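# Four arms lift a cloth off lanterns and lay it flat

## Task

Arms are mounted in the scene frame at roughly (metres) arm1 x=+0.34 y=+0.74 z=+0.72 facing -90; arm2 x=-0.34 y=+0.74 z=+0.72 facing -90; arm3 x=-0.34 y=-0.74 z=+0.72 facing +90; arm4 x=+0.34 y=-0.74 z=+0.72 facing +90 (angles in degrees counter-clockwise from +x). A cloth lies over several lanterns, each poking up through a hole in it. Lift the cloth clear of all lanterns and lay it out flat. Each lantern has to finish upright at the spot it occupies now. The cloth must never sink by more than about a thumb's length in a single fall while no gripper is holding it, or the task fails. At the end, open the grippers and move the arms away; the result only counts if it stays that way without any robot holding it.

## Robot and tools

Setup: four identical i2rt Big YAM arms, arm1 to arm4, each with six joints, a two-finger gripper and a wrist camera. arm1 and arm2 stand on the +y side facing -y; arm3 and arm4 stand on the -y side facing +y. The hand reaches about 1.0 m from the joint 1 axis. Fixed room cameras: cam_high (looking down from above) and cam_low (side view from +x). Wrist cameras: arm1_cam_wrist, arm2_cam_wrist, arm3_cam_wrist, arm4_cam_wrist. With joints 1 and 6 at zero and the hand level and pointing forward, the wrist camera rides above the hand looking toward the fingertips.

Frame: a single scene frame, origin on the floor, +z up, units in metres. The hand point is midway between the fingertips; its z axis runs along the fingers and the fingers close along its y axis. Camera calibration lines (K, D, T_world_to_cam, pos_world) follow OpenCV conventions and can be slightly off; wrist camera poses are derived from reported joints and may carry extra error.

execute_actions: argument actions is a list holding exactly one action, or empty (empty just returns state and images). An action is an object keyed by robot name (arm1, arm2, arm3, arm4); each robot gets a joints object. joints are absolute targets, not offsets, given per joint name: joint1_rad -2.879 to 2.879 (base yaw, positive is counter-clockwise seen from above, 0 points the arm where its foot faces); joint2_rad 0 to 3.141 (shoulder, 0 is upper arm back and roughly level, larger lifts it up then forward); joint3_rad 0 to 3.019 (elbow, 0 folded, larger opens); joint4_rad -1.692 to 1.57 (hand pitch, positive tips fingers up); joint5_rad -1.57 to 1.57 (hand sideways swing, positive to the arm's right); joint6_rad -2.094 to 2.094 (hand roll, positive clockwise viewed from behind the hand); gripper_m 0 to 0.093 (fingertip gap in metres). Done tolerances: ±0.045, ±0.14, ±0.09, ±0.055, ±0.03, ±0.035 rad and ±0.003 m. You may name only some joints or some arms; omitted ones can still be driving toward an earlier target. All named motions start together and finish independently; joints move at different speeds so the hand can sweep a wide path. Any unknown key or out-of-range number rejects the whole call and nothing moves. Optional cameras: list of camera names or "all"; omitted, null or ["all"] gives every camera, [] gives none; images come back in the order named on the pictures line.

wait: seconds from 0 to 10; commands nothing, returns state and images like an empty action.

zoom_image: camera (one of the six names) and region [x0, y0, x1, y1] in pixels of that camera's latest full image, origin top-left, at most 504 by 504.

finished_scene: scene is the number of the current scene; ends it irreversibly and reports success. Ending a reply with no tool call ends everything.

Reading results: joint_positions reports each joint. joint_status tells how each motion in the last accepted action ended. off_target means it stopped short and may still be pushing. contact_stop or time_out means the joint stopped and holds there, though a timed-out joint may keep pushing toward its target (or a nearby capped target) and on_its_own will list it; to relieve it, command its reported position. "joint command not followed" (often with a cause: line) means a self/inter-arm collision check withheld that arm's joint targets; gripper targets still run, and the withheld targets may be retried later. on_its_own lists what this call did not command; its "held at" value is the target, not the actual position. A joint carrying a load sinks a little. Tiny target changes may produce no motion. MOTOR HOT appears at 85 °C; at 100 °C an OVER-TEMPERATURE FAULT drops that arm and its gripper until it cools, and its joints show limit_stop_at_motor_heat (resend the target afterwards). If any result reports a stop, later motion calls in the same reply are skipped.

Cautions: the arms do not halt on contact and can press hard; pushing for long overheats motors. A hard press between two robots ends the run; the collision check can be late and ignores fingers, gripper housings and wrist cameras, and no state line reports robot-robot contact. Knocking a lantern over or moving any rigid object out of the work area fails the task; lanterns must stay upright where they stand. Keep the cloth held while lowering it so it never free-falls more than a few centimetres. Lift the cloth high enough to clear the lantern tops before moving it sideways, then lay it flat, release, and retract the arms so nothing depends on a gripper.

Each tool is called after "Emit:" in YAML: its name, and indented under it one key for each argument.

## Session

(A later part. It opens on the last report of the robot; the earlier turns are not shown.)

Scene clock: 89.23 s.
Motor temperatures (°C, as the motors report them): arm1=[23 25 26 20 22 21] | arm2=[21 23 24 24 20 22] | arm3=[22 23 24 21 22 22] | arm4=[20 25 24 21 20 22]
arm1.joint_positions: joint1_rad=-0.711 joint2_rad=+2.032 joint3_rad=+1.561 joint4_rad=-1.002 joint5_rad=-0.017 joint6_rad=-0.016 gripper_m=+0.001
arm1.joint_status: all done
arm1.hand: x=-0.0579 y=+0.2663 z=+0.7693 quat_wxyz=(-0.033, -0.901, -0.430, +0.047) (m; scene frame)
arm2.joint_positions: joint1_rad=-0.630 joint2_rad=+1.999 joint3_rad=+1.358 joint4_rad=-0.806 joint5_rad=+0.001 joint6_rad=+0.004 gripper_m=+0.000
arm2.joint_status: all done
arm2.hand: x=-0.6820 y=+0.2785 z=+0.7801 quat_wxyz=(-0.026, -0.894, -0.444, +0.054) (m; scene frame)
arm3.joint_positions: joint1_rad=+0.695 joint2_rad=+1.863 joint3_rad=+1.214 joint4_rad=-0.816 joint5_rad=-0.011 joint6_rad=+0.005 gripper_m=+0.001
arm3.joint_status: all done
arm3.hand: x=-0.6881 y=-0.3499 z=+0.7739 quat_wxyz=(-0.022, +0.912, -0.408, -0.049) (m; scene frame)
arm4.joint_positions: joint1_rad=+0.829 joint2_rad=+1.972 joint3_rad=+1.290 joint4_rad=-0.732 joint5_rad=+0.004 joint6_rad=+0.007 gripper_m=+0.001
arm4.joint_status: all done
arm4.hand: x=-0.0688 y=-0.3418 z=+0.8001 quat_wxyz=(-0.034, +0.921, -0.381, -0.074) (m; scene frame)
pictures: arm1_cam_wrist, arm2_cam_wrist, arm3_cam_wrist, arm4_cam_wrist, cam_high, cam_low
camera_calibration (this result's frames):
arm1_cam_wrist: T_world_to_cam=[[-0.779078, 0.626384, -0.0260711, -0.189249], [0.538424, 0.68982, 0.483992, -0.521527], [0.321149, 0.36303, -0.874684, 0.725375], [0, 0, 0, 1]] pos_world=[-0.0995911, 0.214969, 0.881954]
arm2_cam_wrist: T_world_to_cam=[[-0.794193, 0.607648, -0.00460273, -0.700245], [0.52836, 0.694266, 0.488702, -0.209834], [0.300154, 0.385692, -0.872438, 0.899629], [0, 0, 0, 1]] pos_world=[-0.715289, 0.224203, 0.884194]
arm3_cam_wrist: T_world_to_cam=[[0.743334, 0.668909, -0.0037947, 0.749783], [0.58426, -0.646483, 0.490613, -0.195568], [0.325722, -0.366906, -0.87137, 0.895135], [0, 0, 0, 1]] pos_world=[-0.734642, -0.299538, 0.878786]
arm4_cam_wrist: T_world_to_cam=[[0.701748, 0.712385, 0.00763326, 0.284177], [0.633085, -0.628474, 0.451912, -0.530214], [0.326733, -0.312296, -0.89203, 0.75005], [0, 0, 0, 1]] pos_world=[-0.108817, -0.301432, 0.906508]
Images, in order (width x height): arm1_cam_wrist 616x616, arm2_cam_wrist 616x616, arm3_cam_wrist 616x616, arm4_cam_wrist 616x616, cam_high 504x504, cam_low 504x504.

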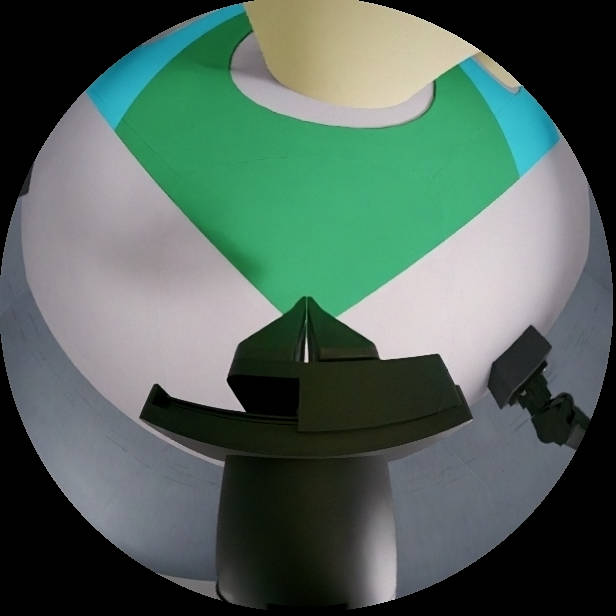

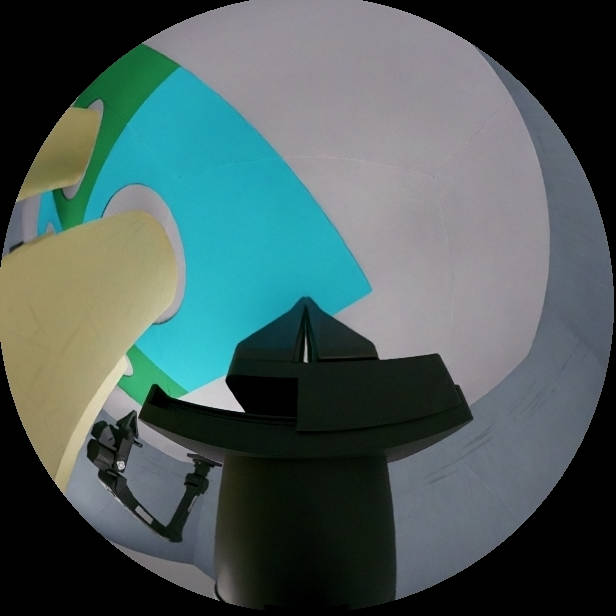

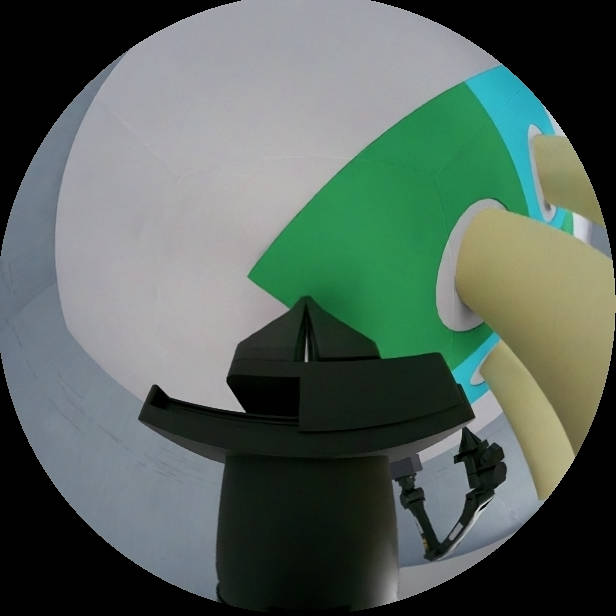

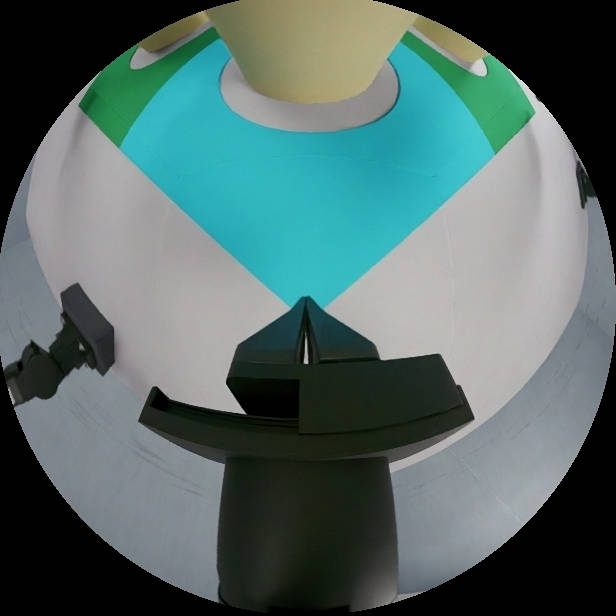

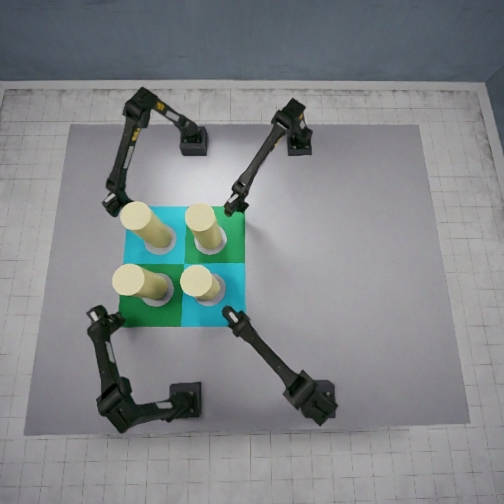

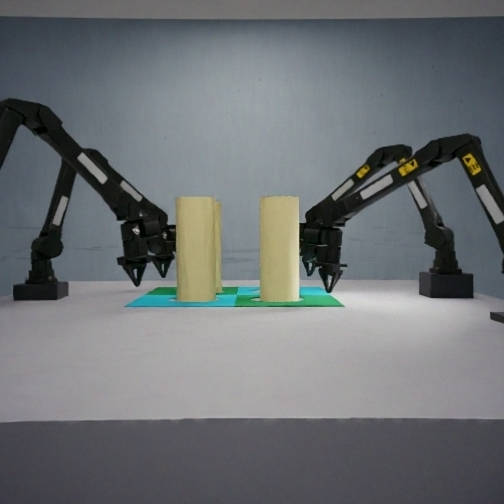

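Emit:
execute_actions:
  actions:
    - {"arm1": {"joints": {"joint2_rad": 2.13, "joint3_rad": 1.561, "joint4_rad": -0.87, "gripper_m": 0.05}}, "arm2": {"joints": {"joint2_rad": 2.125, "joint3_rad": 1.358, "joint4_rad": -0.68, "gripper_m": 0.05}}, "arm3": {"joints": {"joint2_rad": 1.995, "joint3_rad": 1.214, "joint4_rad": -0.675, "gripper_m": 0.05}}, "arm4": {"joints": {"joint2_rad": 2.15, "joint3_rad": 1.29, "joint4_rad": -0.57, "gripper_m": 0.05}}}
  cameras: ["arm1_cam_wrist", "arm4_cam_wrist", "cam_low"]

Emit:
execute_actions:
  actions:
    - {"arm1": {"joints": {"gripper_m": 0.0}}, "arm2": {"joints": {"gripper_m": 0.0}}, "arm3": {"joints": {"gripper_m": 0.0}}, "arm4": {"joints": {"gripper_m": 0.0}}}

Scene clock: 93.97 s.
Motor temperatures (°C, as the motors report them): arm1=[23 25 26 20 22 21] | arm2=[21 23 24 24 20 22] | arm3=[22 24 25 21 22 22] | arm4=[20 24 24 21 20 22]
arm1.joint_positions: joint1_rad=-0.711 joint2_rad=+2.101 joint3_rad=+1.565 joint4_rad=-0.881 joint5_rad=-0.017 joint6_rad=-0.016 gripper_m=+0.050
arm1.joint_status: all done
arm1.hand: x=-0.0722 y=+0.2488 z=+0.7326 quat_wxyz=(-0.044, -0.899, -0.430, +0.072) (m; scene frame)
arm2.joint_positions: joint1_rad=-0.631 joint2_rad=+2.096 joint3_rad=+1.363 joint4_rad=-0.694 joint5_rad=+0.000 joint6_rad=+0.004 gripper_m=+0.050
arm2.joint_status: all done
arm2.hand: x=-0.6893 y=+0.2691 z=+0.7306 quat_wxyz=(-0.031, -0.893, -0.444, +0.063) (m; scene frame)
arm3.joint_positions: joint1_rad=+0.695 joint2_rad=+1.961 joint3_rad=+1.220 joint4_rad=-0.688 joint5_rad=-0.012 joint6_rad=+0.004 gripper_m=+0.050
arm3.joint_status: all done
arm3.hand: x=-0.7009 y=-0.3355 z=+0.7294 quat_wxyz=(-0.029, +0.911, -0.407, -0.066) (m; scene frame)
arm4.joint_positions: joint1_rad=+0.829 joint2_rad=+2.102 joint3_rad=+1.300 joint4_rad=-0.572 joint5_rad=+0.004 joint6_rad=+0.007 gripper_m=+0.050
arm4.joint_status: all done
arm4.hand: x=-0.0825 y=-0.3278 z=+0.7386 quat_wxyz=(-0.042, +0.919, -0.380, -0.093) (m; scene frame)
pictures: arm1_cam_wrist, arm4_cam_wrist, cam_low
camera_calibration (this result's frames):
arm1_cam_wrist: T_world_to_cam=[[-0.779816, 0.625509, -0.0250042, -0.191077], [0.554797, 0.709058, 0.435243, -0.451849], [0.289978, 0.325537, -0.899966, 0.729795], [0, 0, 0, 1]] pos_world=[-0.109945, 0.202333, 0.848677]
arm4_cam_wrist: T_world_to_cam=[[0.701883, 0.712251, 0.00763914, 0.284222], [0.645881, -0.640928, 0.414788, -0.460674], [0.30033, -0.286199, -0.909886, 0.723626], [0, 0, 0, 1]] pos_world=[-0.119277, -0.290595, 0.847328]
Images, in order (width x height): arm1_cam_wrist 616x616, arm4_cam_wrist 616x616, cam_low 504x504.

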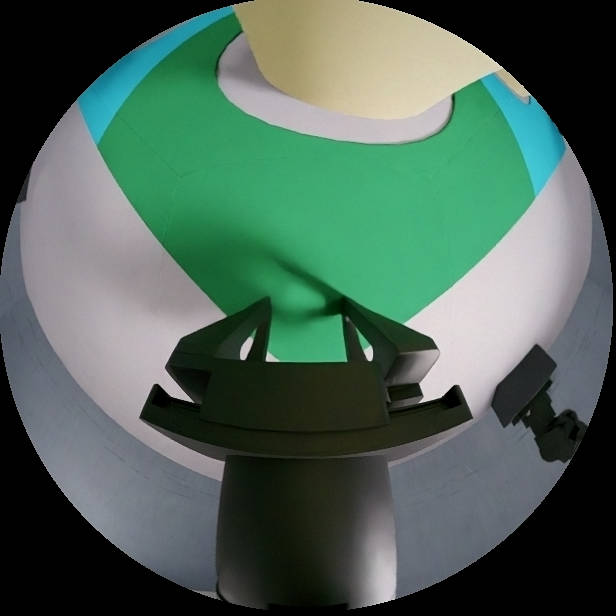

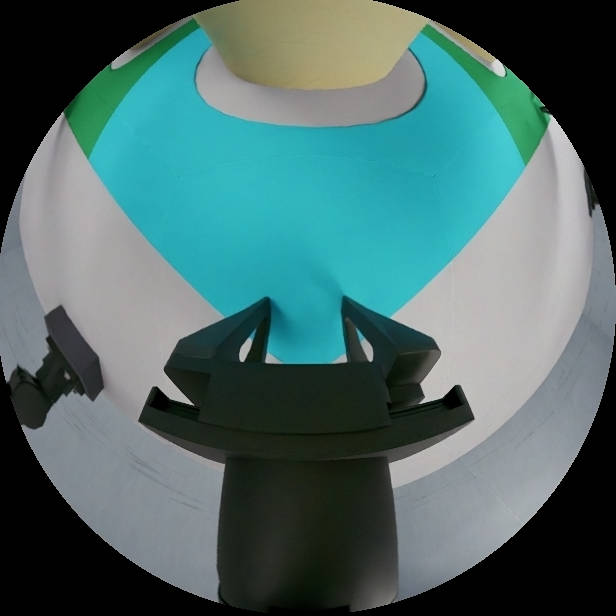

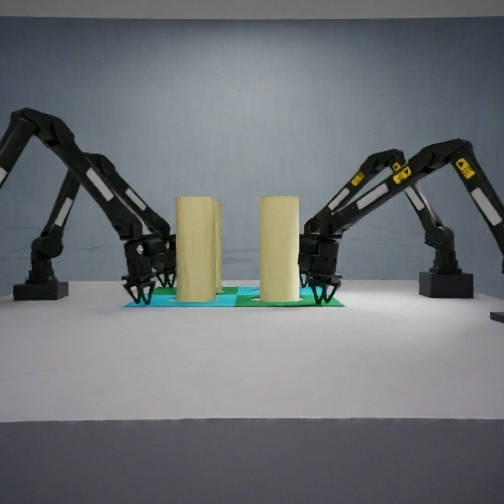

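Scene clock: 94.57 s.
Motor temperatures (°C, as the motors report them): arm1=[23 25 26 20 22 21] | arm2=[21 23 24 24 20 22] | arm3=[22 24 25 21 22 22] | arm4=[20 24 24 21 20 22]
arm1.joint_positions: joint1_rad=-0.711 joint2_rad=+2.101 joint3_rad=+1.565 joint4_rad=-0.878 joint5_rad=-0.017 joint6_rad=-0.016 gripper_m=+0.001
arm1.joint_status: all done
arm1.hand: x=-0.0728 y=+0.2485 z=+0.7327 quat_wxyz=(-0.045, -0.899, -0.429, +0.073) (m; scene frame)
arm2.joint_positions: joint1_rad=-0.631 joint2_rad=+2.096 joint3_rad=+1.363 joint4_rad=-0.694 joint5_rad=+0.000 joint6_rad=+0.004 gripper_m=+0.000
arm2.joint_status: all done
arm2.hand: x=-0.6893 y=+0.2691 z=+0.7306 quat_wxyz=(-0.031, -0.893, -0.444, +0.063) (m; scene frame)
arm3.joint_positions: joint1_rad=+0.698 joint2_rad=+1.961 joint3_rad=+1.220 joint4_rad=-0.688 joint5_rad=-0.013 joint6_rad=+0.004 gripper_m=+0.001
arm3.joint_status: all done
arm3.hand: x=-0.7019 y=-0.3365 z=+0.7294 quat_wxyz=(-0.028, +0.911, -0.406, -0.066) (m; scene frame)
arm4.joint_positions: joint1_rad=+0.829 joint2_rad=+2.102 joint3_rad=+1.300 joint4_rad=-0.572 joint5_rad=+0.004 joint6_rad=+0.007 gripper_m=+0.001
arm4.joint_status: all done
arm4.hand: x=-0.0825 y=-0.3278 z=+0.7386 quat_wxyz=(-0.042, +0.919, -0.380, -0.093) (m; scene frame)
pictures: arm1_cam_wrist, arm2_cam_wrist, arm3_cam_wrist, arm4_cam_wrist, cam_high, cam_low
camera_calibration (this result's frames):
arm1_cam_wrist: T_world_to_cam=[[-0.779607, 0.625771, -0.0249636, -0.19141], [0.555711, 0.709604, 0.433184, -0.449957], [0.288788, 0.323841, -0.90096, 0.731188], [0, 0, 0, 1]] pos_world=[-0.110337, 0.202282, 0.848906]
arm2_cam_wrist: T_world_to_cam=[[-0.794095, 0.607769, -0.00554336, -0.699793], [0.533965, 0.701963, 0.471305, -0.160718], [0.290336, 0.371301, -0.881953, 0.866418], [0, 0, 0, 1]] pos_world=[-0.721437, 0.216429, 0.836007]
arm3_cam_wrist: T_world_to_cam=[[0.740736, 0.671773, -0.00562153, 0.751378], [0.59895, -0.6566, 0.458405, -0.126543], [0.304253, -0.342924, -0.888725, 0.871419], [0, 0, 0, 1]] pos_world=[-0.745912, -0.289013, 0.836684]
arm4_cam_wrist: T_world_to_cam=[[0.701883, 0.712251, 0.00763914, 0.284222], [0.645881, -0.640928, 0.414788, -0.460674], [0.30033, -0.286199, -0.909886, 0.723626], [0, 0, 0, 1]] pos_world=[-0.119277, -0.290595, 0.847328]
Images, in order (width x height): arm1_cam_wrist 616x616, arm2_cam_wrist 616x616, arm3_cam_wrist 616x616, arm4_cam_wrist 616x616, cam_high 504x504, cam_low 504x504.

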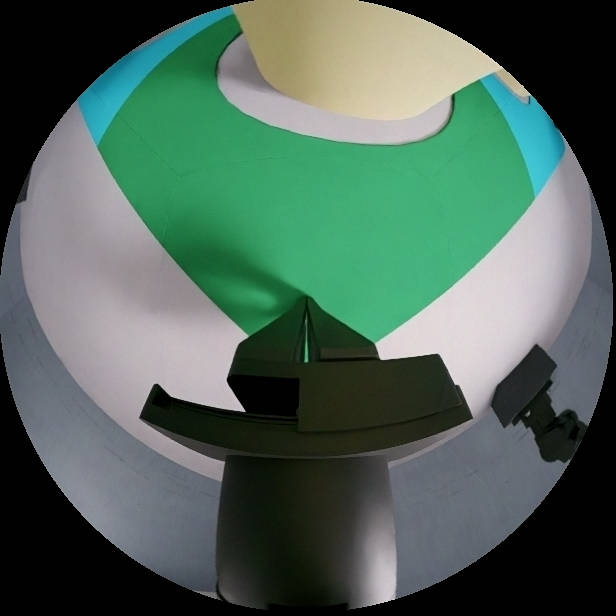

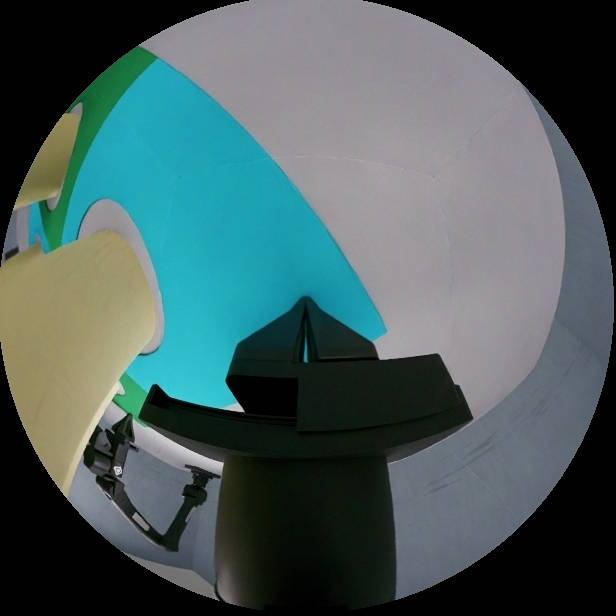

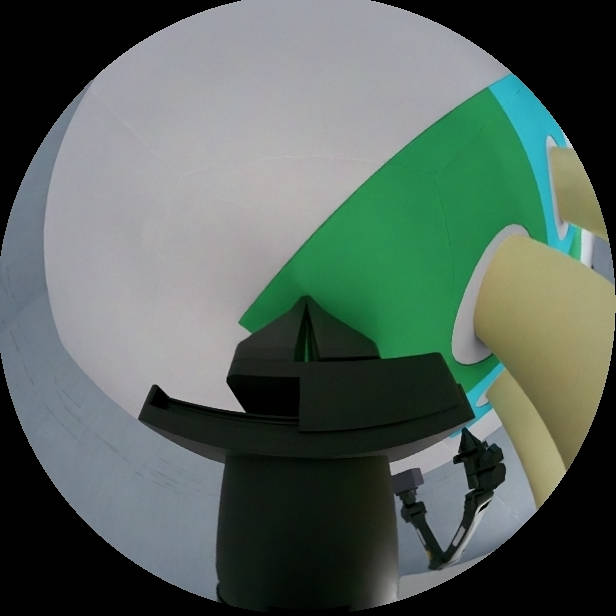

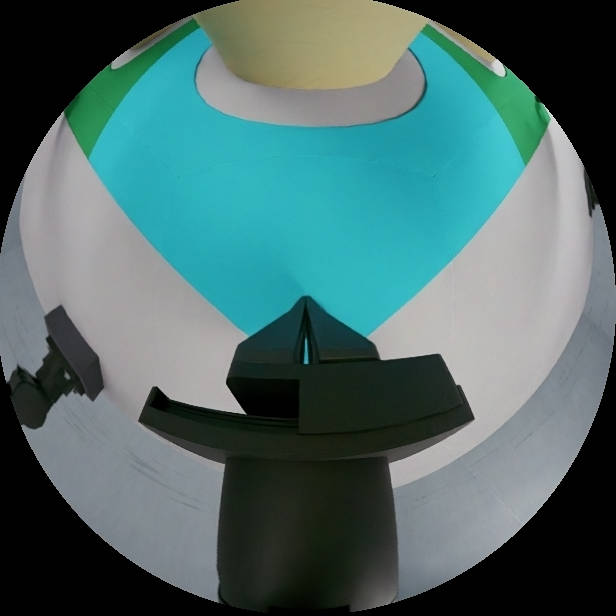

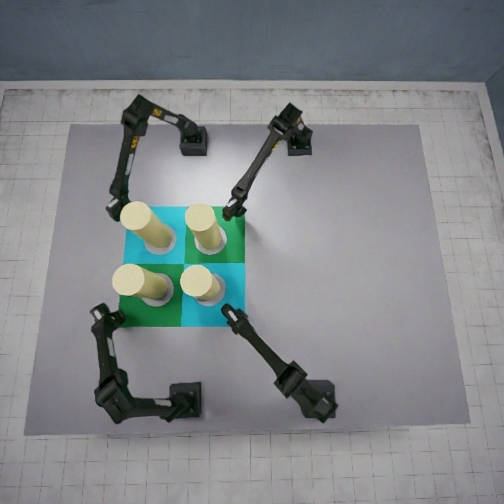

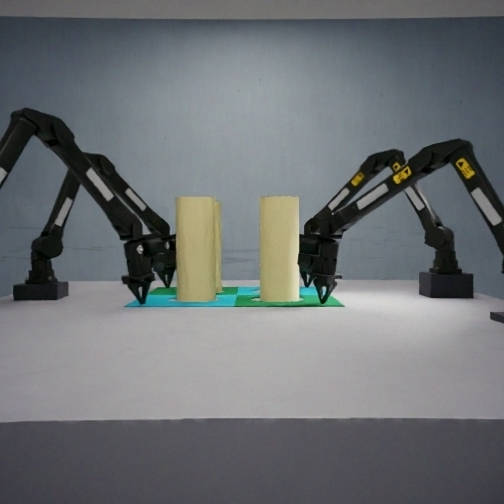

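Emit:
execute_actions:
  actions:
    - {"arm1": {"joints": {"joint2_rad": 2.03, "joint4_rad": -0.95}}, "arm2": {"joints": {"joint2_rad": 2.02, "joint4_rad": -0.77}}, "arm3": {"joints": {"joint2_rad": 1.88, "joint4_rad": -0.77}}, "arm4": {"joints": {"joint2_rad": 2.02, "joint4_rad": -0.65}}}
  cameras: ["arm1_cam_wrist", "arm2_cam_wrist", "cam_low"]

Scene clock: 97.83 s.
Motor temperatures (°C, as the motors report them): arm1=[23 26 26 20 22 21] | arm2=[21 23 24 24 20 22] | arm3=[22 24 24 21 22 22] | arm4=[20 24 24 21 20 22]
arm1.joint_positions: joint1_rad=-0.711 joint2_rad=+2.044 joint3_rad=+1.559 joint4_rad=-0.942 joint5_rad=-0.017 joint6_rad=-0.016 gripper_m=+0.001
arm1.joint_status: all done
arm1.hand: x=-0.0660 y=+0.2569 z=+0.7631 quat_wxyz=(-0.042, -0.900, -0.430, +0.067) (m; scene frame)
arm2.joint_positions: joint1_rad=-0.631 joint2_rad=+2.024 joint3_rad=+1.363 joint4_rad=-0.756 joint5_rad=+0.000 joint6_rad=+0.004 gripper_m=+0.000
arm2.joint_status: all done
arm2.hand: x=-0.6884 y=+0.2702 z=+0.7695 quat_wxyz=(-0.033, -0.893, -0.444, +0.067) (m; scene frame)
arm3.joint_positions: joint1_rad=+0.698 joint2_rad=+1.902 joint3_rad=+1.213 joint4_rad=-0.756 joint5_rad=-0.013 joint6_rad=+0.004 gripper_m=+0.001
arm3.joint_status: all done
arm3.hand: x=-0.6952 y=-0.3443 z=+0.7555 quat_wxyz=(-0.025, +0.912, -0.406, -0.059) (m; scene frame)
arm4.joint_positions: joint1_rad=+0.829 joint2_rad=+2.007 joint3_rad=+1.287 joint4_rad=-0.644 joint5_rad=+0.004 joint6_rad=+0.007 gripper_m=+0.001
arm4.joint_status: all done
arm4.hand: x=-0.0787 y=-0.3317 z=+0.7839 quat_wxyz=(-0.043, +0.919, -0.380, -0.098) (m; scene frame)
pictures: arm1_cam_wrist, arm2_cam_wrist, cam_low
camera_calibration (this result's frames):
arm1_cam_wrist: T_world_to_cam=[[-0.779452, 0.625955, -0.0251991, -0.190435], [0.552345, 0.705657, 0.443806, -0.48018], [0.295585, 0.332007, -0.895768, 0.748297], [0, 0, 0, 1]] pos_world=[-0.104395, 0.209606, 0.878608]
arm2_cam_wrist: T_world_to_cam=[[-0.794137, 0.607712, -0.00563817, -0.699483], [0.536842, 0.705815, 0.462197, -0.172403], [0.284862, 0.364021, -0.88676, 0.901876], [0, 0, 0, 1]] pos_world=[-0.719843, 0.218468, 0.875488]
Images, in order (width x height): arm1_cam_wrist 616x616, arm2_cam_wrist 616x616, cam_low 504x504.

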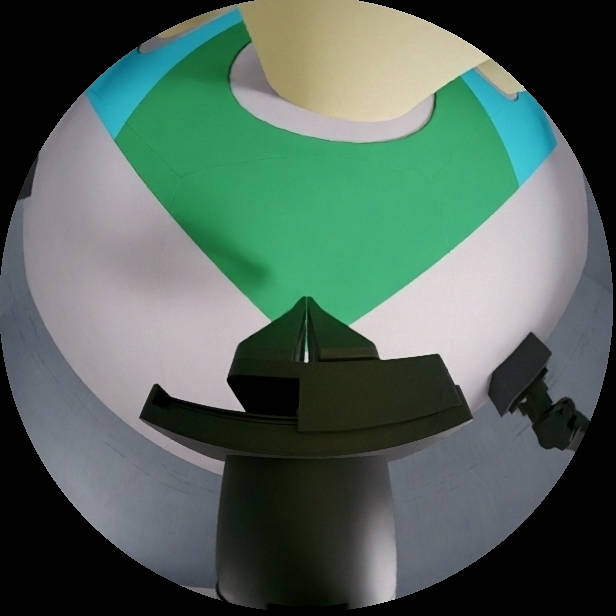

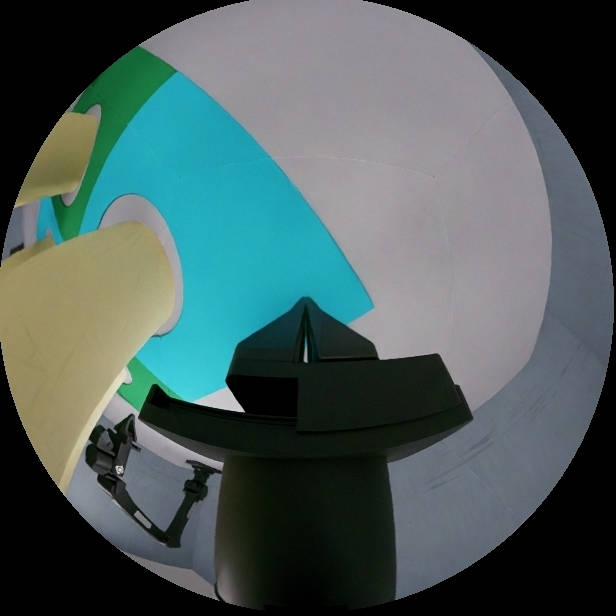

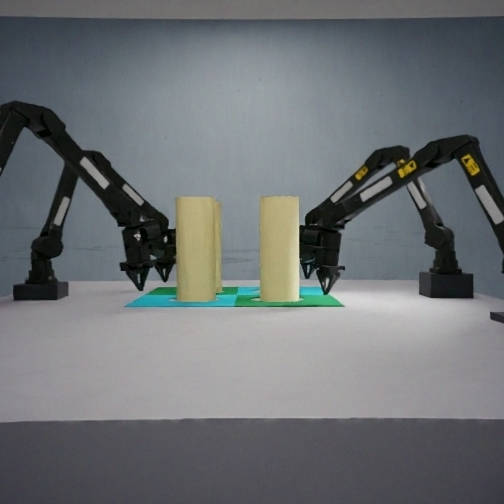

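Emit:
execute_actions:
  actions:
    - {"arm1": {"joints": {"joint2_rad": 2.05, "joint3_rad": 1.558, "joint4_rad": -1.08, "gripper_m": 0.09}}, "arm2": {"joints": {"joint1_rad": -0.671, "joint2_rad": 2.10, "joint3_rad": 1.465, "joint4_rad": -0.93, "joint6_rad": -1.466, "gripper_m": 0.09}}, "arm3": {"joints": {"joint1_rad": 0.744, "joint2_rad": 1.975, "joint3_rad": 1.35, "joint4_rad": -0.935, "joint6_rad": 1.55, "gripper_m": 0.09}}, "arm4": {"joints": {"joint2_rad": 2.07, "joint3_rad": 1.345, "joint4_rad": -0.84, "gripper_m": 0.09}}}

Scene clock: 111.70 s.
Motor temperatures (°C, as the motors report them): arm1=[23 26 25 20 22 21] | arm2=[21 23 24 24 20 22] | arm3=[22 24 25 21 22 22] | arm4=[20 25 24 21 20 22]
arm1.joint_positions: joint1_rad=-0.711 joint2_rad=+2.044 joint3_rad=+1.559 joint4_rad=-1.071 joint5_rad=-0.017 joint6_rad=-0.016 gripper_m=+0.090
arm1.joint_status: all done
arm1.hand: x=-0.0457 y=+0.2812 z=+0.7602 quat_wxyz=(-0.016, -0.902, -0.431, +0.008) (m; scene frame)
arm2.joint_positions: joint1_rad=-0.672 joint2_rad=+2.104 joint3_rad=+1.412 joint4_rad=-0.916 joint5_rad=+0.000 joint6_rad=-1.455 gripper_m=+0.090
arm2.joint_status: all done
arm2.hand: x=-0.6884 y=+0.3085 z=+0.7388 quat_wxyz=(-0.005, -0.390, -0.921, -0.019) (m; scene frame)
arm3.joint_positions: joint1_rad=+0.748 joint2_rad=+1.971 joint3_rad=+1.304 joint4_rad=-0.921 joint5_rad=-0.013 joint6_rad=+1.537 gripper_m=+0.090
arm3.joint_status: all done
arm3.hand: x=-0.7096 y=-0.3681 z=+0.7461 quat_wxyz=(-0.002, +0.399, -0.917, +0.008) (m; scene frame)
arm4.joint_positions: joint1_rad=+0.829 joint2_rad=+2.061 joint3_rad=+1.310 joint4_rad=-0.832 joint5_rad=+0.004 joint6_rad=+0.007 gripper_m=+0.090
arm4.joint_status: all done
arm4.hand: x=-0.0468 y=-0.3629 z=+0.7572 quat_wxyz=(-0.002, +0.924, -0.382, +0.004) (m; scene frame)
pictures: arm1_cam_wrist, arm2_cam_wrist, arm3_cam_wrist, arm4_cam_wrist, cam_high, cam_low
camera_calibration (this result's frames):
arm1_cam_wrist: T_world_to_cam=[[-0.777643, 0.628101, -0.0275806, -0.188579], [0.510418, 0.656338, 0.555602, -0.580248], [0.367076, 0.417982, -0.830991, 0.661466], [0, 0, 0, 1]] pos_world=[-0.0932866, 0.222804, 0.866858]
arm2_cam_wrist: T_world_to_cam=[[-0.721072, -0.691406, -0.0448634, -0.242959], [-0.575539, 0.561665, 0.594379, -1.00414], [-0.385759, 0.454411, -0.802932, 0.309242], [0, 0, 0, 1]] pos_world=[-0.63382, 0.255484, 0.834241]
arm3_cam_wrist: T_world_to_cam=[[0.732992, -0.680125, 0.0123307, 0.261918], [-0.558146, -0.590972, 0.58243, -1.03983], [-0.388839, -0.433799, -0.812787, 0.295864], [0, 0, 0, 1]] pos_world=[-0.657318, -0.308028, 0.842874]
arm4_cam_wrist: T_world_to_cam=[[0.701196, 0.712925, 0.00782982, 0.284138], [0.56963, -0.566795, 0.595202, -0.627238], [0.428773, -0.412893, -0.803538, 0.599293], [0, 0, 0, 1]] pos_world=[-0.0989032, -0.31064, 0.852664]
Images, in order (width x height): arm1_cam_wrist 616x616, arm2_cam_wrist 616x616, arm3_cam_wrist 616x616, arm4_cam_wrist 616x616, cam_high 504x504, cam_low 504x504.

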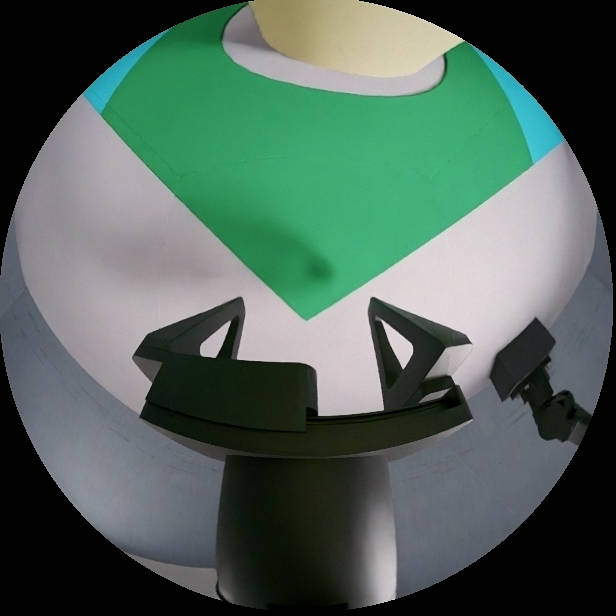

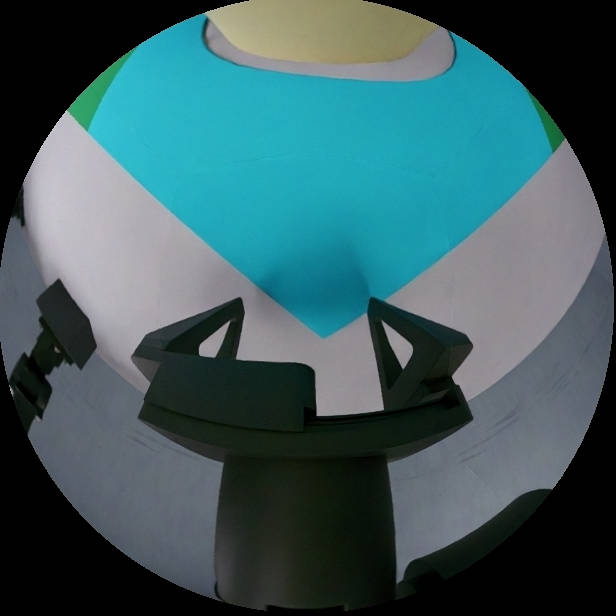

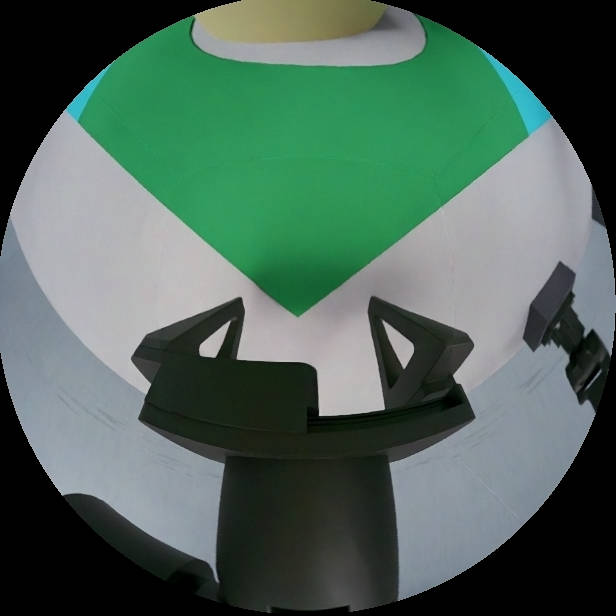

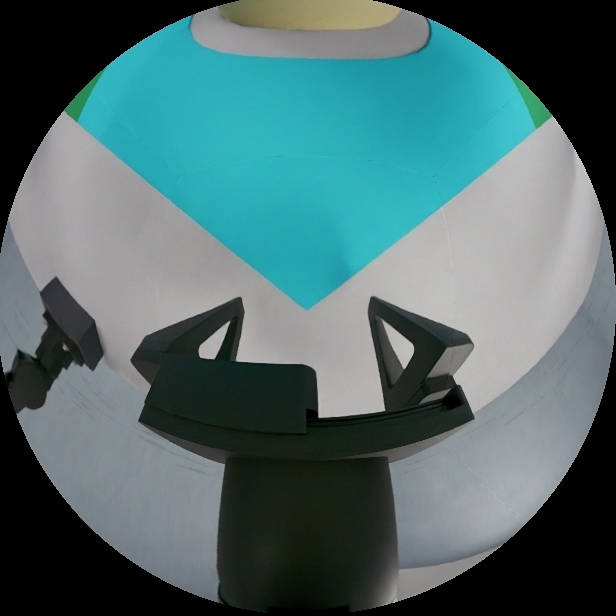

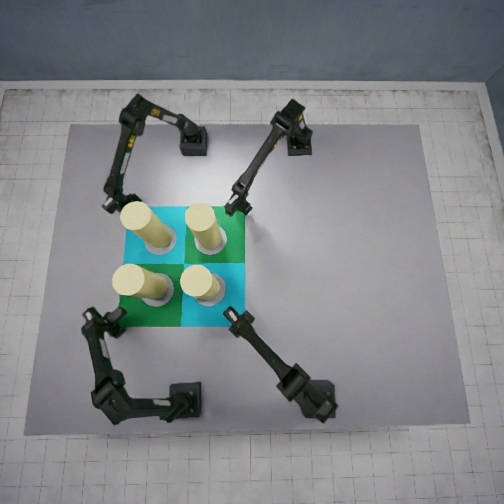

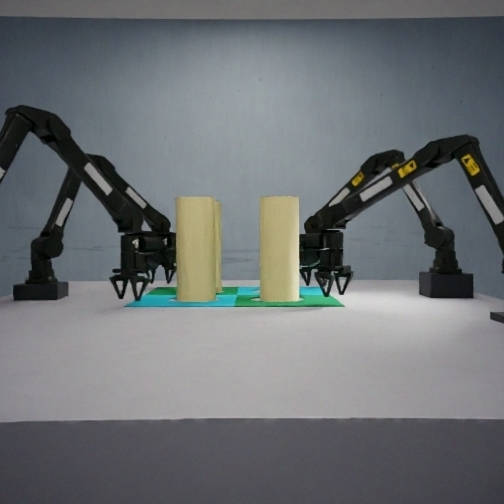

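Emit:
execute_actions:
  actions:
    - {"arm1": {"joints": {"joint2_rad": 2.125, "joint4_rad": -1.01}}, "arm2": {"joints": {"joint2_rad": 2.15, "joint3_rad": 1.412, "joint4_rad": -0.815}}, "arm3": {"joints": {"joint2_rad": 2.03, "joint3_rad": 1.304, "joint4_rad": -0.85}}, "arm4": {"joints": {"joint2_rad": 2.126, "joint3_rad": 1.31, "joint4_rad": -0.73}}}
  cameras: ["arm1_cam_wrist", "arm2_cam_wrist", "arm3_cam_wrist", "arm4_cam_wrist"]

Scene clock: 120.23 s.
Motor temperatures (°C, as the motors report them): arm1=[23 26 25 20 22 21] | arm2=[21 24 25 24 20 22] | arm3=[22 24 26 21 22 22] | arm4=[20 25 25 21 20 22]
arm1.joint_positions: joint1_rad=-0.710 joint2_rad=+2.095 joint3_rad=+1.561 joint4_rad=-1.020 joint5_rad=-0.012 joint6_rad=-0.016 gripper_m=+0.090
arm1.joint_status: all done
arm1.hand: x=-0.0501 y=+0.2757 z=+0.7313 quat_wxyz=(-0.014, -0.902, -0.431, +0.010) (m; scene frame)
arm2.joint_positions: joint1_rad=-0.672 joint2_rad=+2.121 joint3_rad=+1.412 joint4_rad=-0.832 joint5_rad=+0.001 joint6_rad=-1.456 gripper_m=+0.090
arm2.joint_status: all done
arm2.hand: x=-0.6993 y=+0.2954 z=+0.7291 quat_wxyz=(+0.005, -0.389, -0.921, +0.012) (m; scene frame)
arm3.joint_positions: joint1_rad=+0.748 joint2_rad=+2.007 joint3_rad=+1.304 joint4_rad=-0.863 joint5_rad=-0.012 joint6_rad=+1.540 gripper_m=+0.090
arm3.joint_status: all done
arm3.hand: x=-0.7150 y=-0.3620 z=+0.7275 quat_wxyz=(+0.001, +0.397, -0.918, -0.002) (m; scene frame)
arm4.joint_positions: joint1_rad=+0.826 joint2_rad=+2.103 joint3_rad=+1.310 joint4_rad=-0.747 joint5_rad=+0.002 joint6_rad=+0.007 gripper_m=+0.090
arm4.joint_status: all done
arm4.hand: x=-0.0546 y=-0.3538 z=+0.7355 quat_wxyz=(-0.010, +0.924, -0.383, -0.016) (m; scene frame)
pictures: arm1_cam_wrist, arm2_cam_wrist, arm3_cam_wrist, arm4_cam_wrist
camera_calibration (this result's frames):
arm1_cam_wrist: T_world_to_cam=[[-0.778392, 0.627345, -0.0233403, -0.19232], [0.512227, 0.656173, 0.554131, -0.557133], [0.362946, 0.419375, -0.832102, 0.641644], [0, 0, 0, 1]] pos_world=[-0.0972036, 0.217137, 0.838149]
arm2_cam_wrist: T_world_to_cam=[[-0.72125, -0.692365, 0.0207248, -0.307882], [-0.550747, 0.591356, 0.589047, -0.984839], [-0.420091, 0.413436, -0.807833, 0.294864], [0, 0, 0, 1]] pos_world=[-0.640587, 0.247316, 0.824698]
arm3_cam_wrist: T_world_to_cam=[[0.731102, -0.682209, -0.00900382, 0.283586], [-0.551183, -0.59836, 0.581517, -1.02548], [-0.402104, -0.420185, -0.813484, 0.27725], [0, 0, 0, 1]] pos_world=[-0.661073, -0.303643, 0.824424]
arm4_cam_wrist: T_world_to_cam=[[0.702935, 0.711227, 0.00626553, 0.283897], [0.586622, -0.584718, 0.560339, -0.584446], [0.402191, -0.390206, -0.82824, 0.613654], [0, 0, 0, 1]] pos_world=[-0.103519, -0.3042, 0.833962]
Images, in order (width x height): arm1_cam_wrist 616x616, arm2_cam_wrist 616x616, arm3_cam_wrist 616x616, arm4_cam_wrist 616x616.

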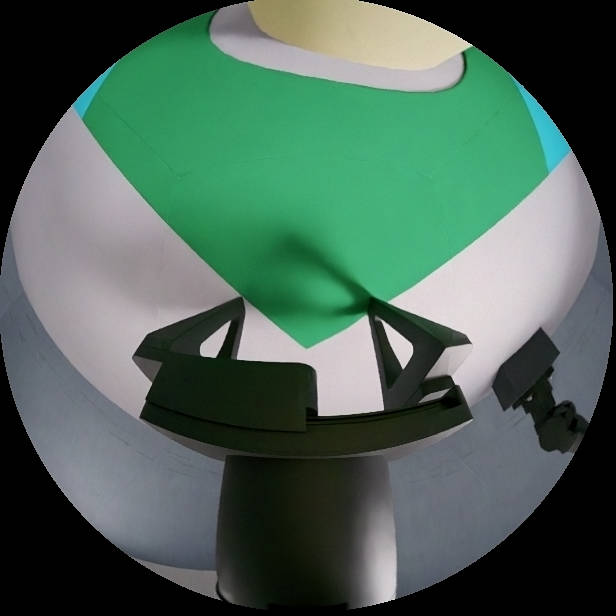

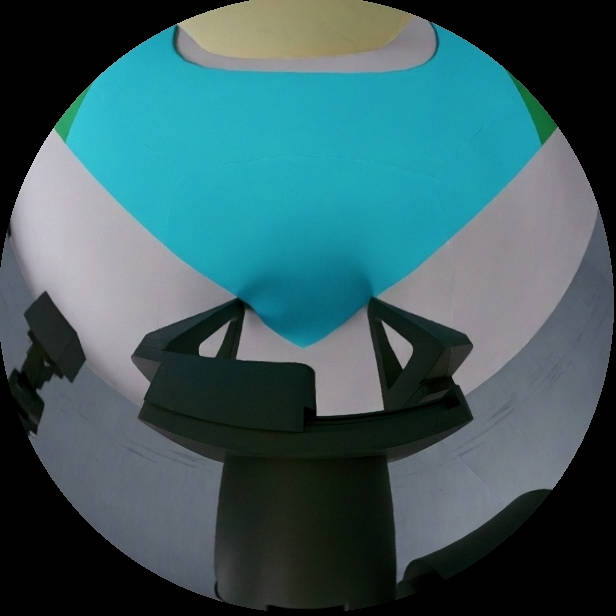

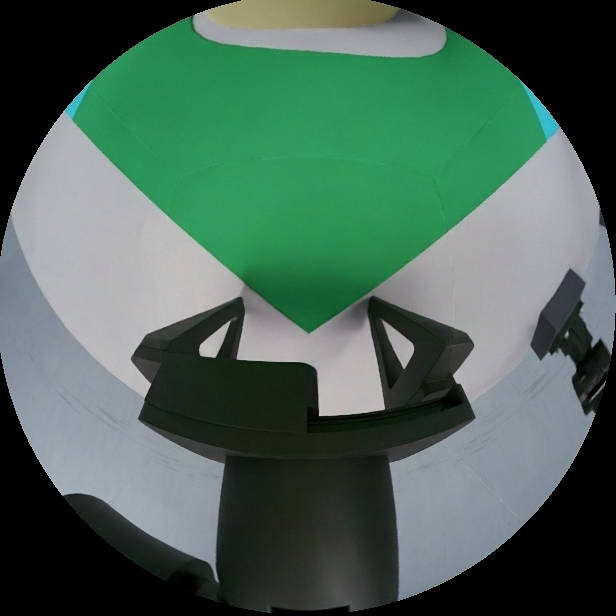

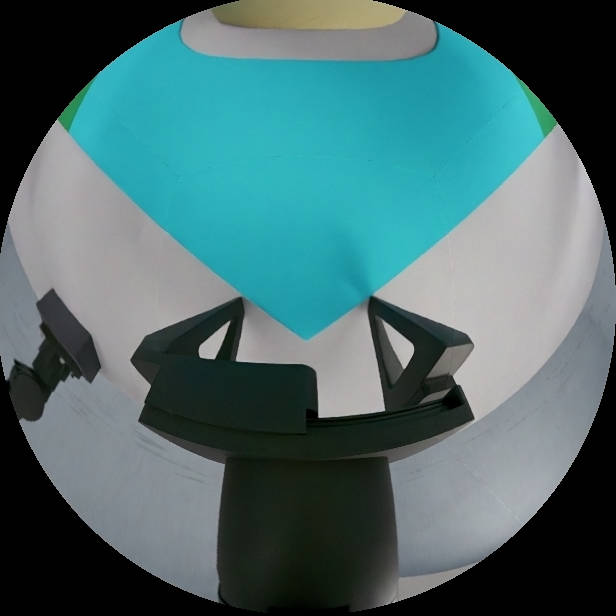

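Emit:
execute_actions:
  actions:
    - {"arm1": {"joints": {"gripper_m": 0.0}}, "arm2": {"joints": {"gripper_m": 0.0}}, "arm3": {"joints": {"gripper_m": 0.0}}, "arm4": {"joints": {"gripper_m": 0.0}}}
  cameras: ["arm1_cam_wrist", "arm2_cam_wrist", "arm3_cam_wrist", "arm4_cam_wrist"]

Scene clock: 122.57 s.
Motor temperatures (°C, as the motors report them): arm1=[23 26 25 20 22 21] | arm2=[21 24 25 24 20 22] | arm3=[22 24 26 21 22 22] | arm4=[20 25 24 21 20 22]
arm1.joint_positions: joint1_rad=-0.713 joint2_rad=+2.095 joint3_rad=+1.561 joint4_rad=-1.020 joint5_rad=-0.014 joint6_rad=-0.016 gripper_m=+0.001
arm1.joint_status: all done
arm1.hand: x=-0.0510 y=+0.2764 z=+0.7313 quat_wxyz=(-0.015, -0.903, -0.430, +0.010) (m; scene frame)
arm2.joint_positions: joint1_rad=-0.672 joint2_rad=+2.121 joint3_rad=+1.412 joint4_rad=-0.816 joint5_rad=+0.000 joint6_rad=-1.460 gripper_m=+0.003
arm2.joint_status: gripper_m off_target (ended at +0.003, target +0.000)
arm2.hand: x=-0.7018 y=+0.2922 z=+0.7294 quat_wxyz=(+0.007, -0.388, -0.922, +0.020) (m; scene frame)
arm3.joint_positions: joint1_rad=+0.748 joint2_rad=+2.007 joint3_rad=+1.304 joint4_rad=-0.862 joint5_rad=-0.012 joint6_rad=+1.540 gripper_m=+0.002
arm3.joint_status: all done
arm3.hand: x=-0.7150 y=-0.3619 z=+0.7273 quat_wxyz=(+0.002, +0.397, -0.918, -0.002) (m; scene frame)
arm4.joint_positions: joint1_rad=+0.826 joint2_rad=+2.103 joint3_rad=+1.310 joint4_rad=-0.739 joint5_rad=+0.002 joint6_rad=+0.007 gripper_m=+0.003
arm4.joint_status: all done
arm4.hand: x=-0.0561 y=-0.3525 z=+0.7356 quat_wxyz=(-0.011, +0.924, -0.383, -0.020) (m; scene frame)
pictures: arm1_cam_wrist, arm2_cam_wrist, arm3_cam_wrist, arm4_cam_wrist
camera_calibration (this result's frames):
arm1_cam_wrist: T_world_to_cam=[[-0.776954, 0.629065, -0.0248959, -0.192702], [0.513032, 0.655572, 0.554097, -0.556928], [0.364884, 0.417735, -0.83208, 0.642191], [0, 0, 0, 1]] pos_world=[-0.0983233, 0.218063, 0.838149]
arm2_cam_wrist: T_world_to_cam=[[-0.718277, -0.694757, 0.0373026, -0.32126], [-0.547088, 0.597107, 0.58665, -0.981853], [-0.429853, 0.40097, -0.808981, 0.293073], [0, 0, 0, 1]] pos_world=[-0.641935, 0.24556, 0.825079]
arm3_cam_wrist: T_world_to_cam=[[0.731102, -0.682203, -0.00938503, 0.283983], [-0.551024, -0.598519, 0.581505, -1.02529], [-0.402322, -0.419968, -0.813489, 0.27702], [0, 0, 0, 1]] pos_world=[-0.66113, -0.303583, 0.82423]
arm4_cam_wrist: T_world_to_cam=[[0.702931, 0.711237, 0.00549875, 0.284596], [0.590129, -0.587518, 0.553688, -0.578759], [0.397034, -0.38596, -0.832706, 0.619316], [0, 0, 0, 1]] pos_world=[-0.104399, -0.303416, 0.834596]
Images, in order (width x height): arm1_cam_wrist 616x616, arm2_cam_wrist 616x616, arm3_cam_wrist 616x616, arm4_cam_wrist 616x616.

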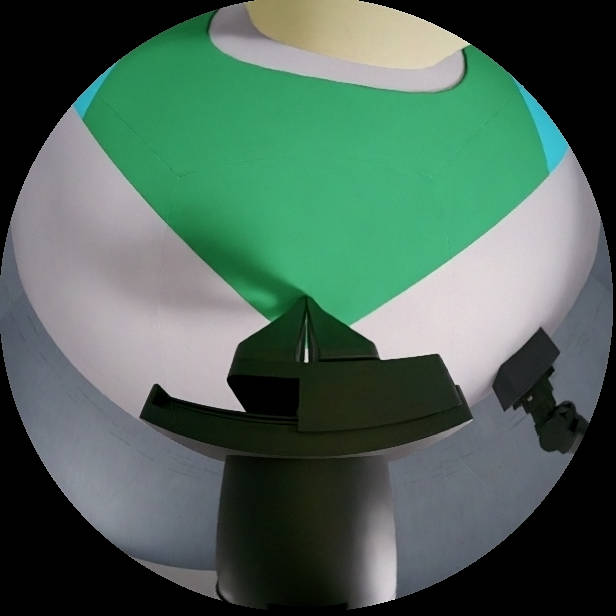

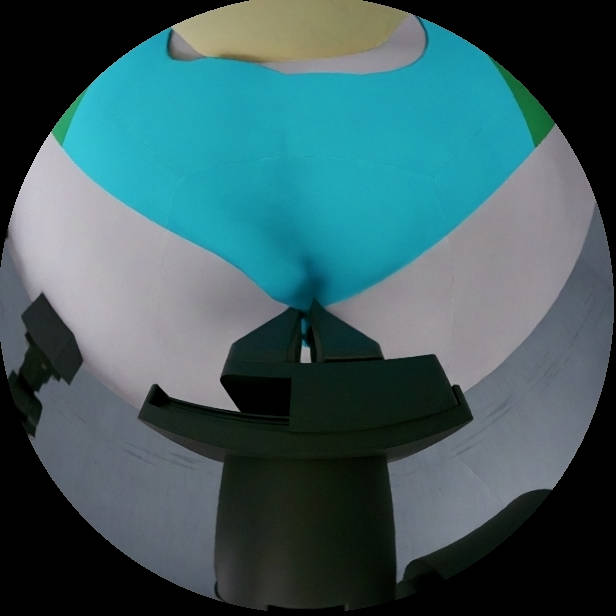

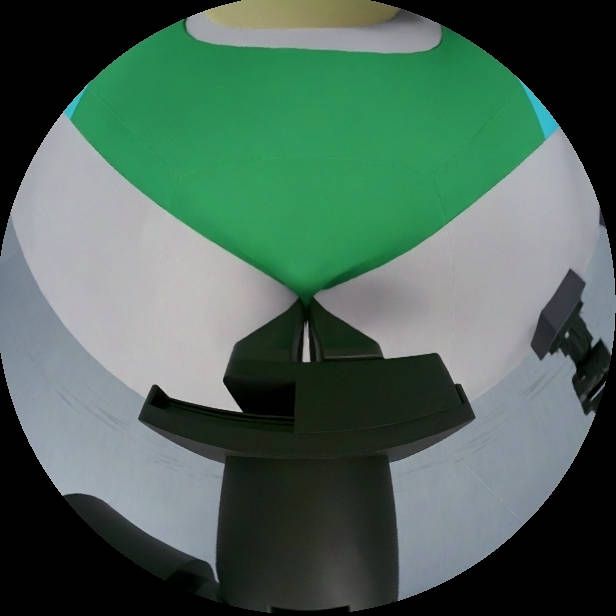

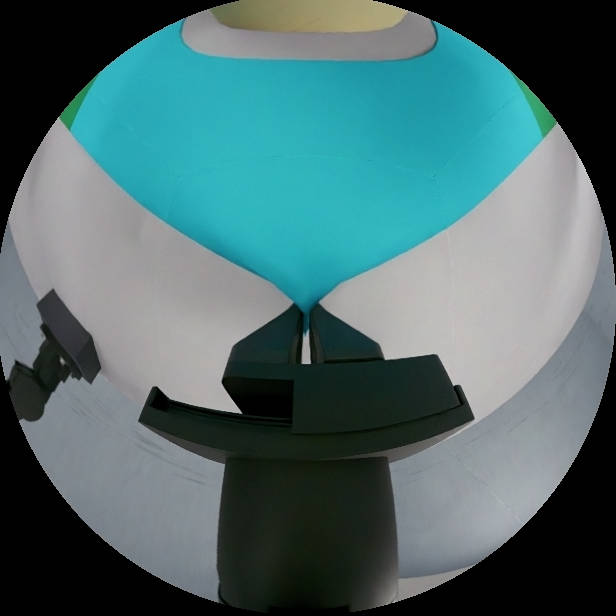

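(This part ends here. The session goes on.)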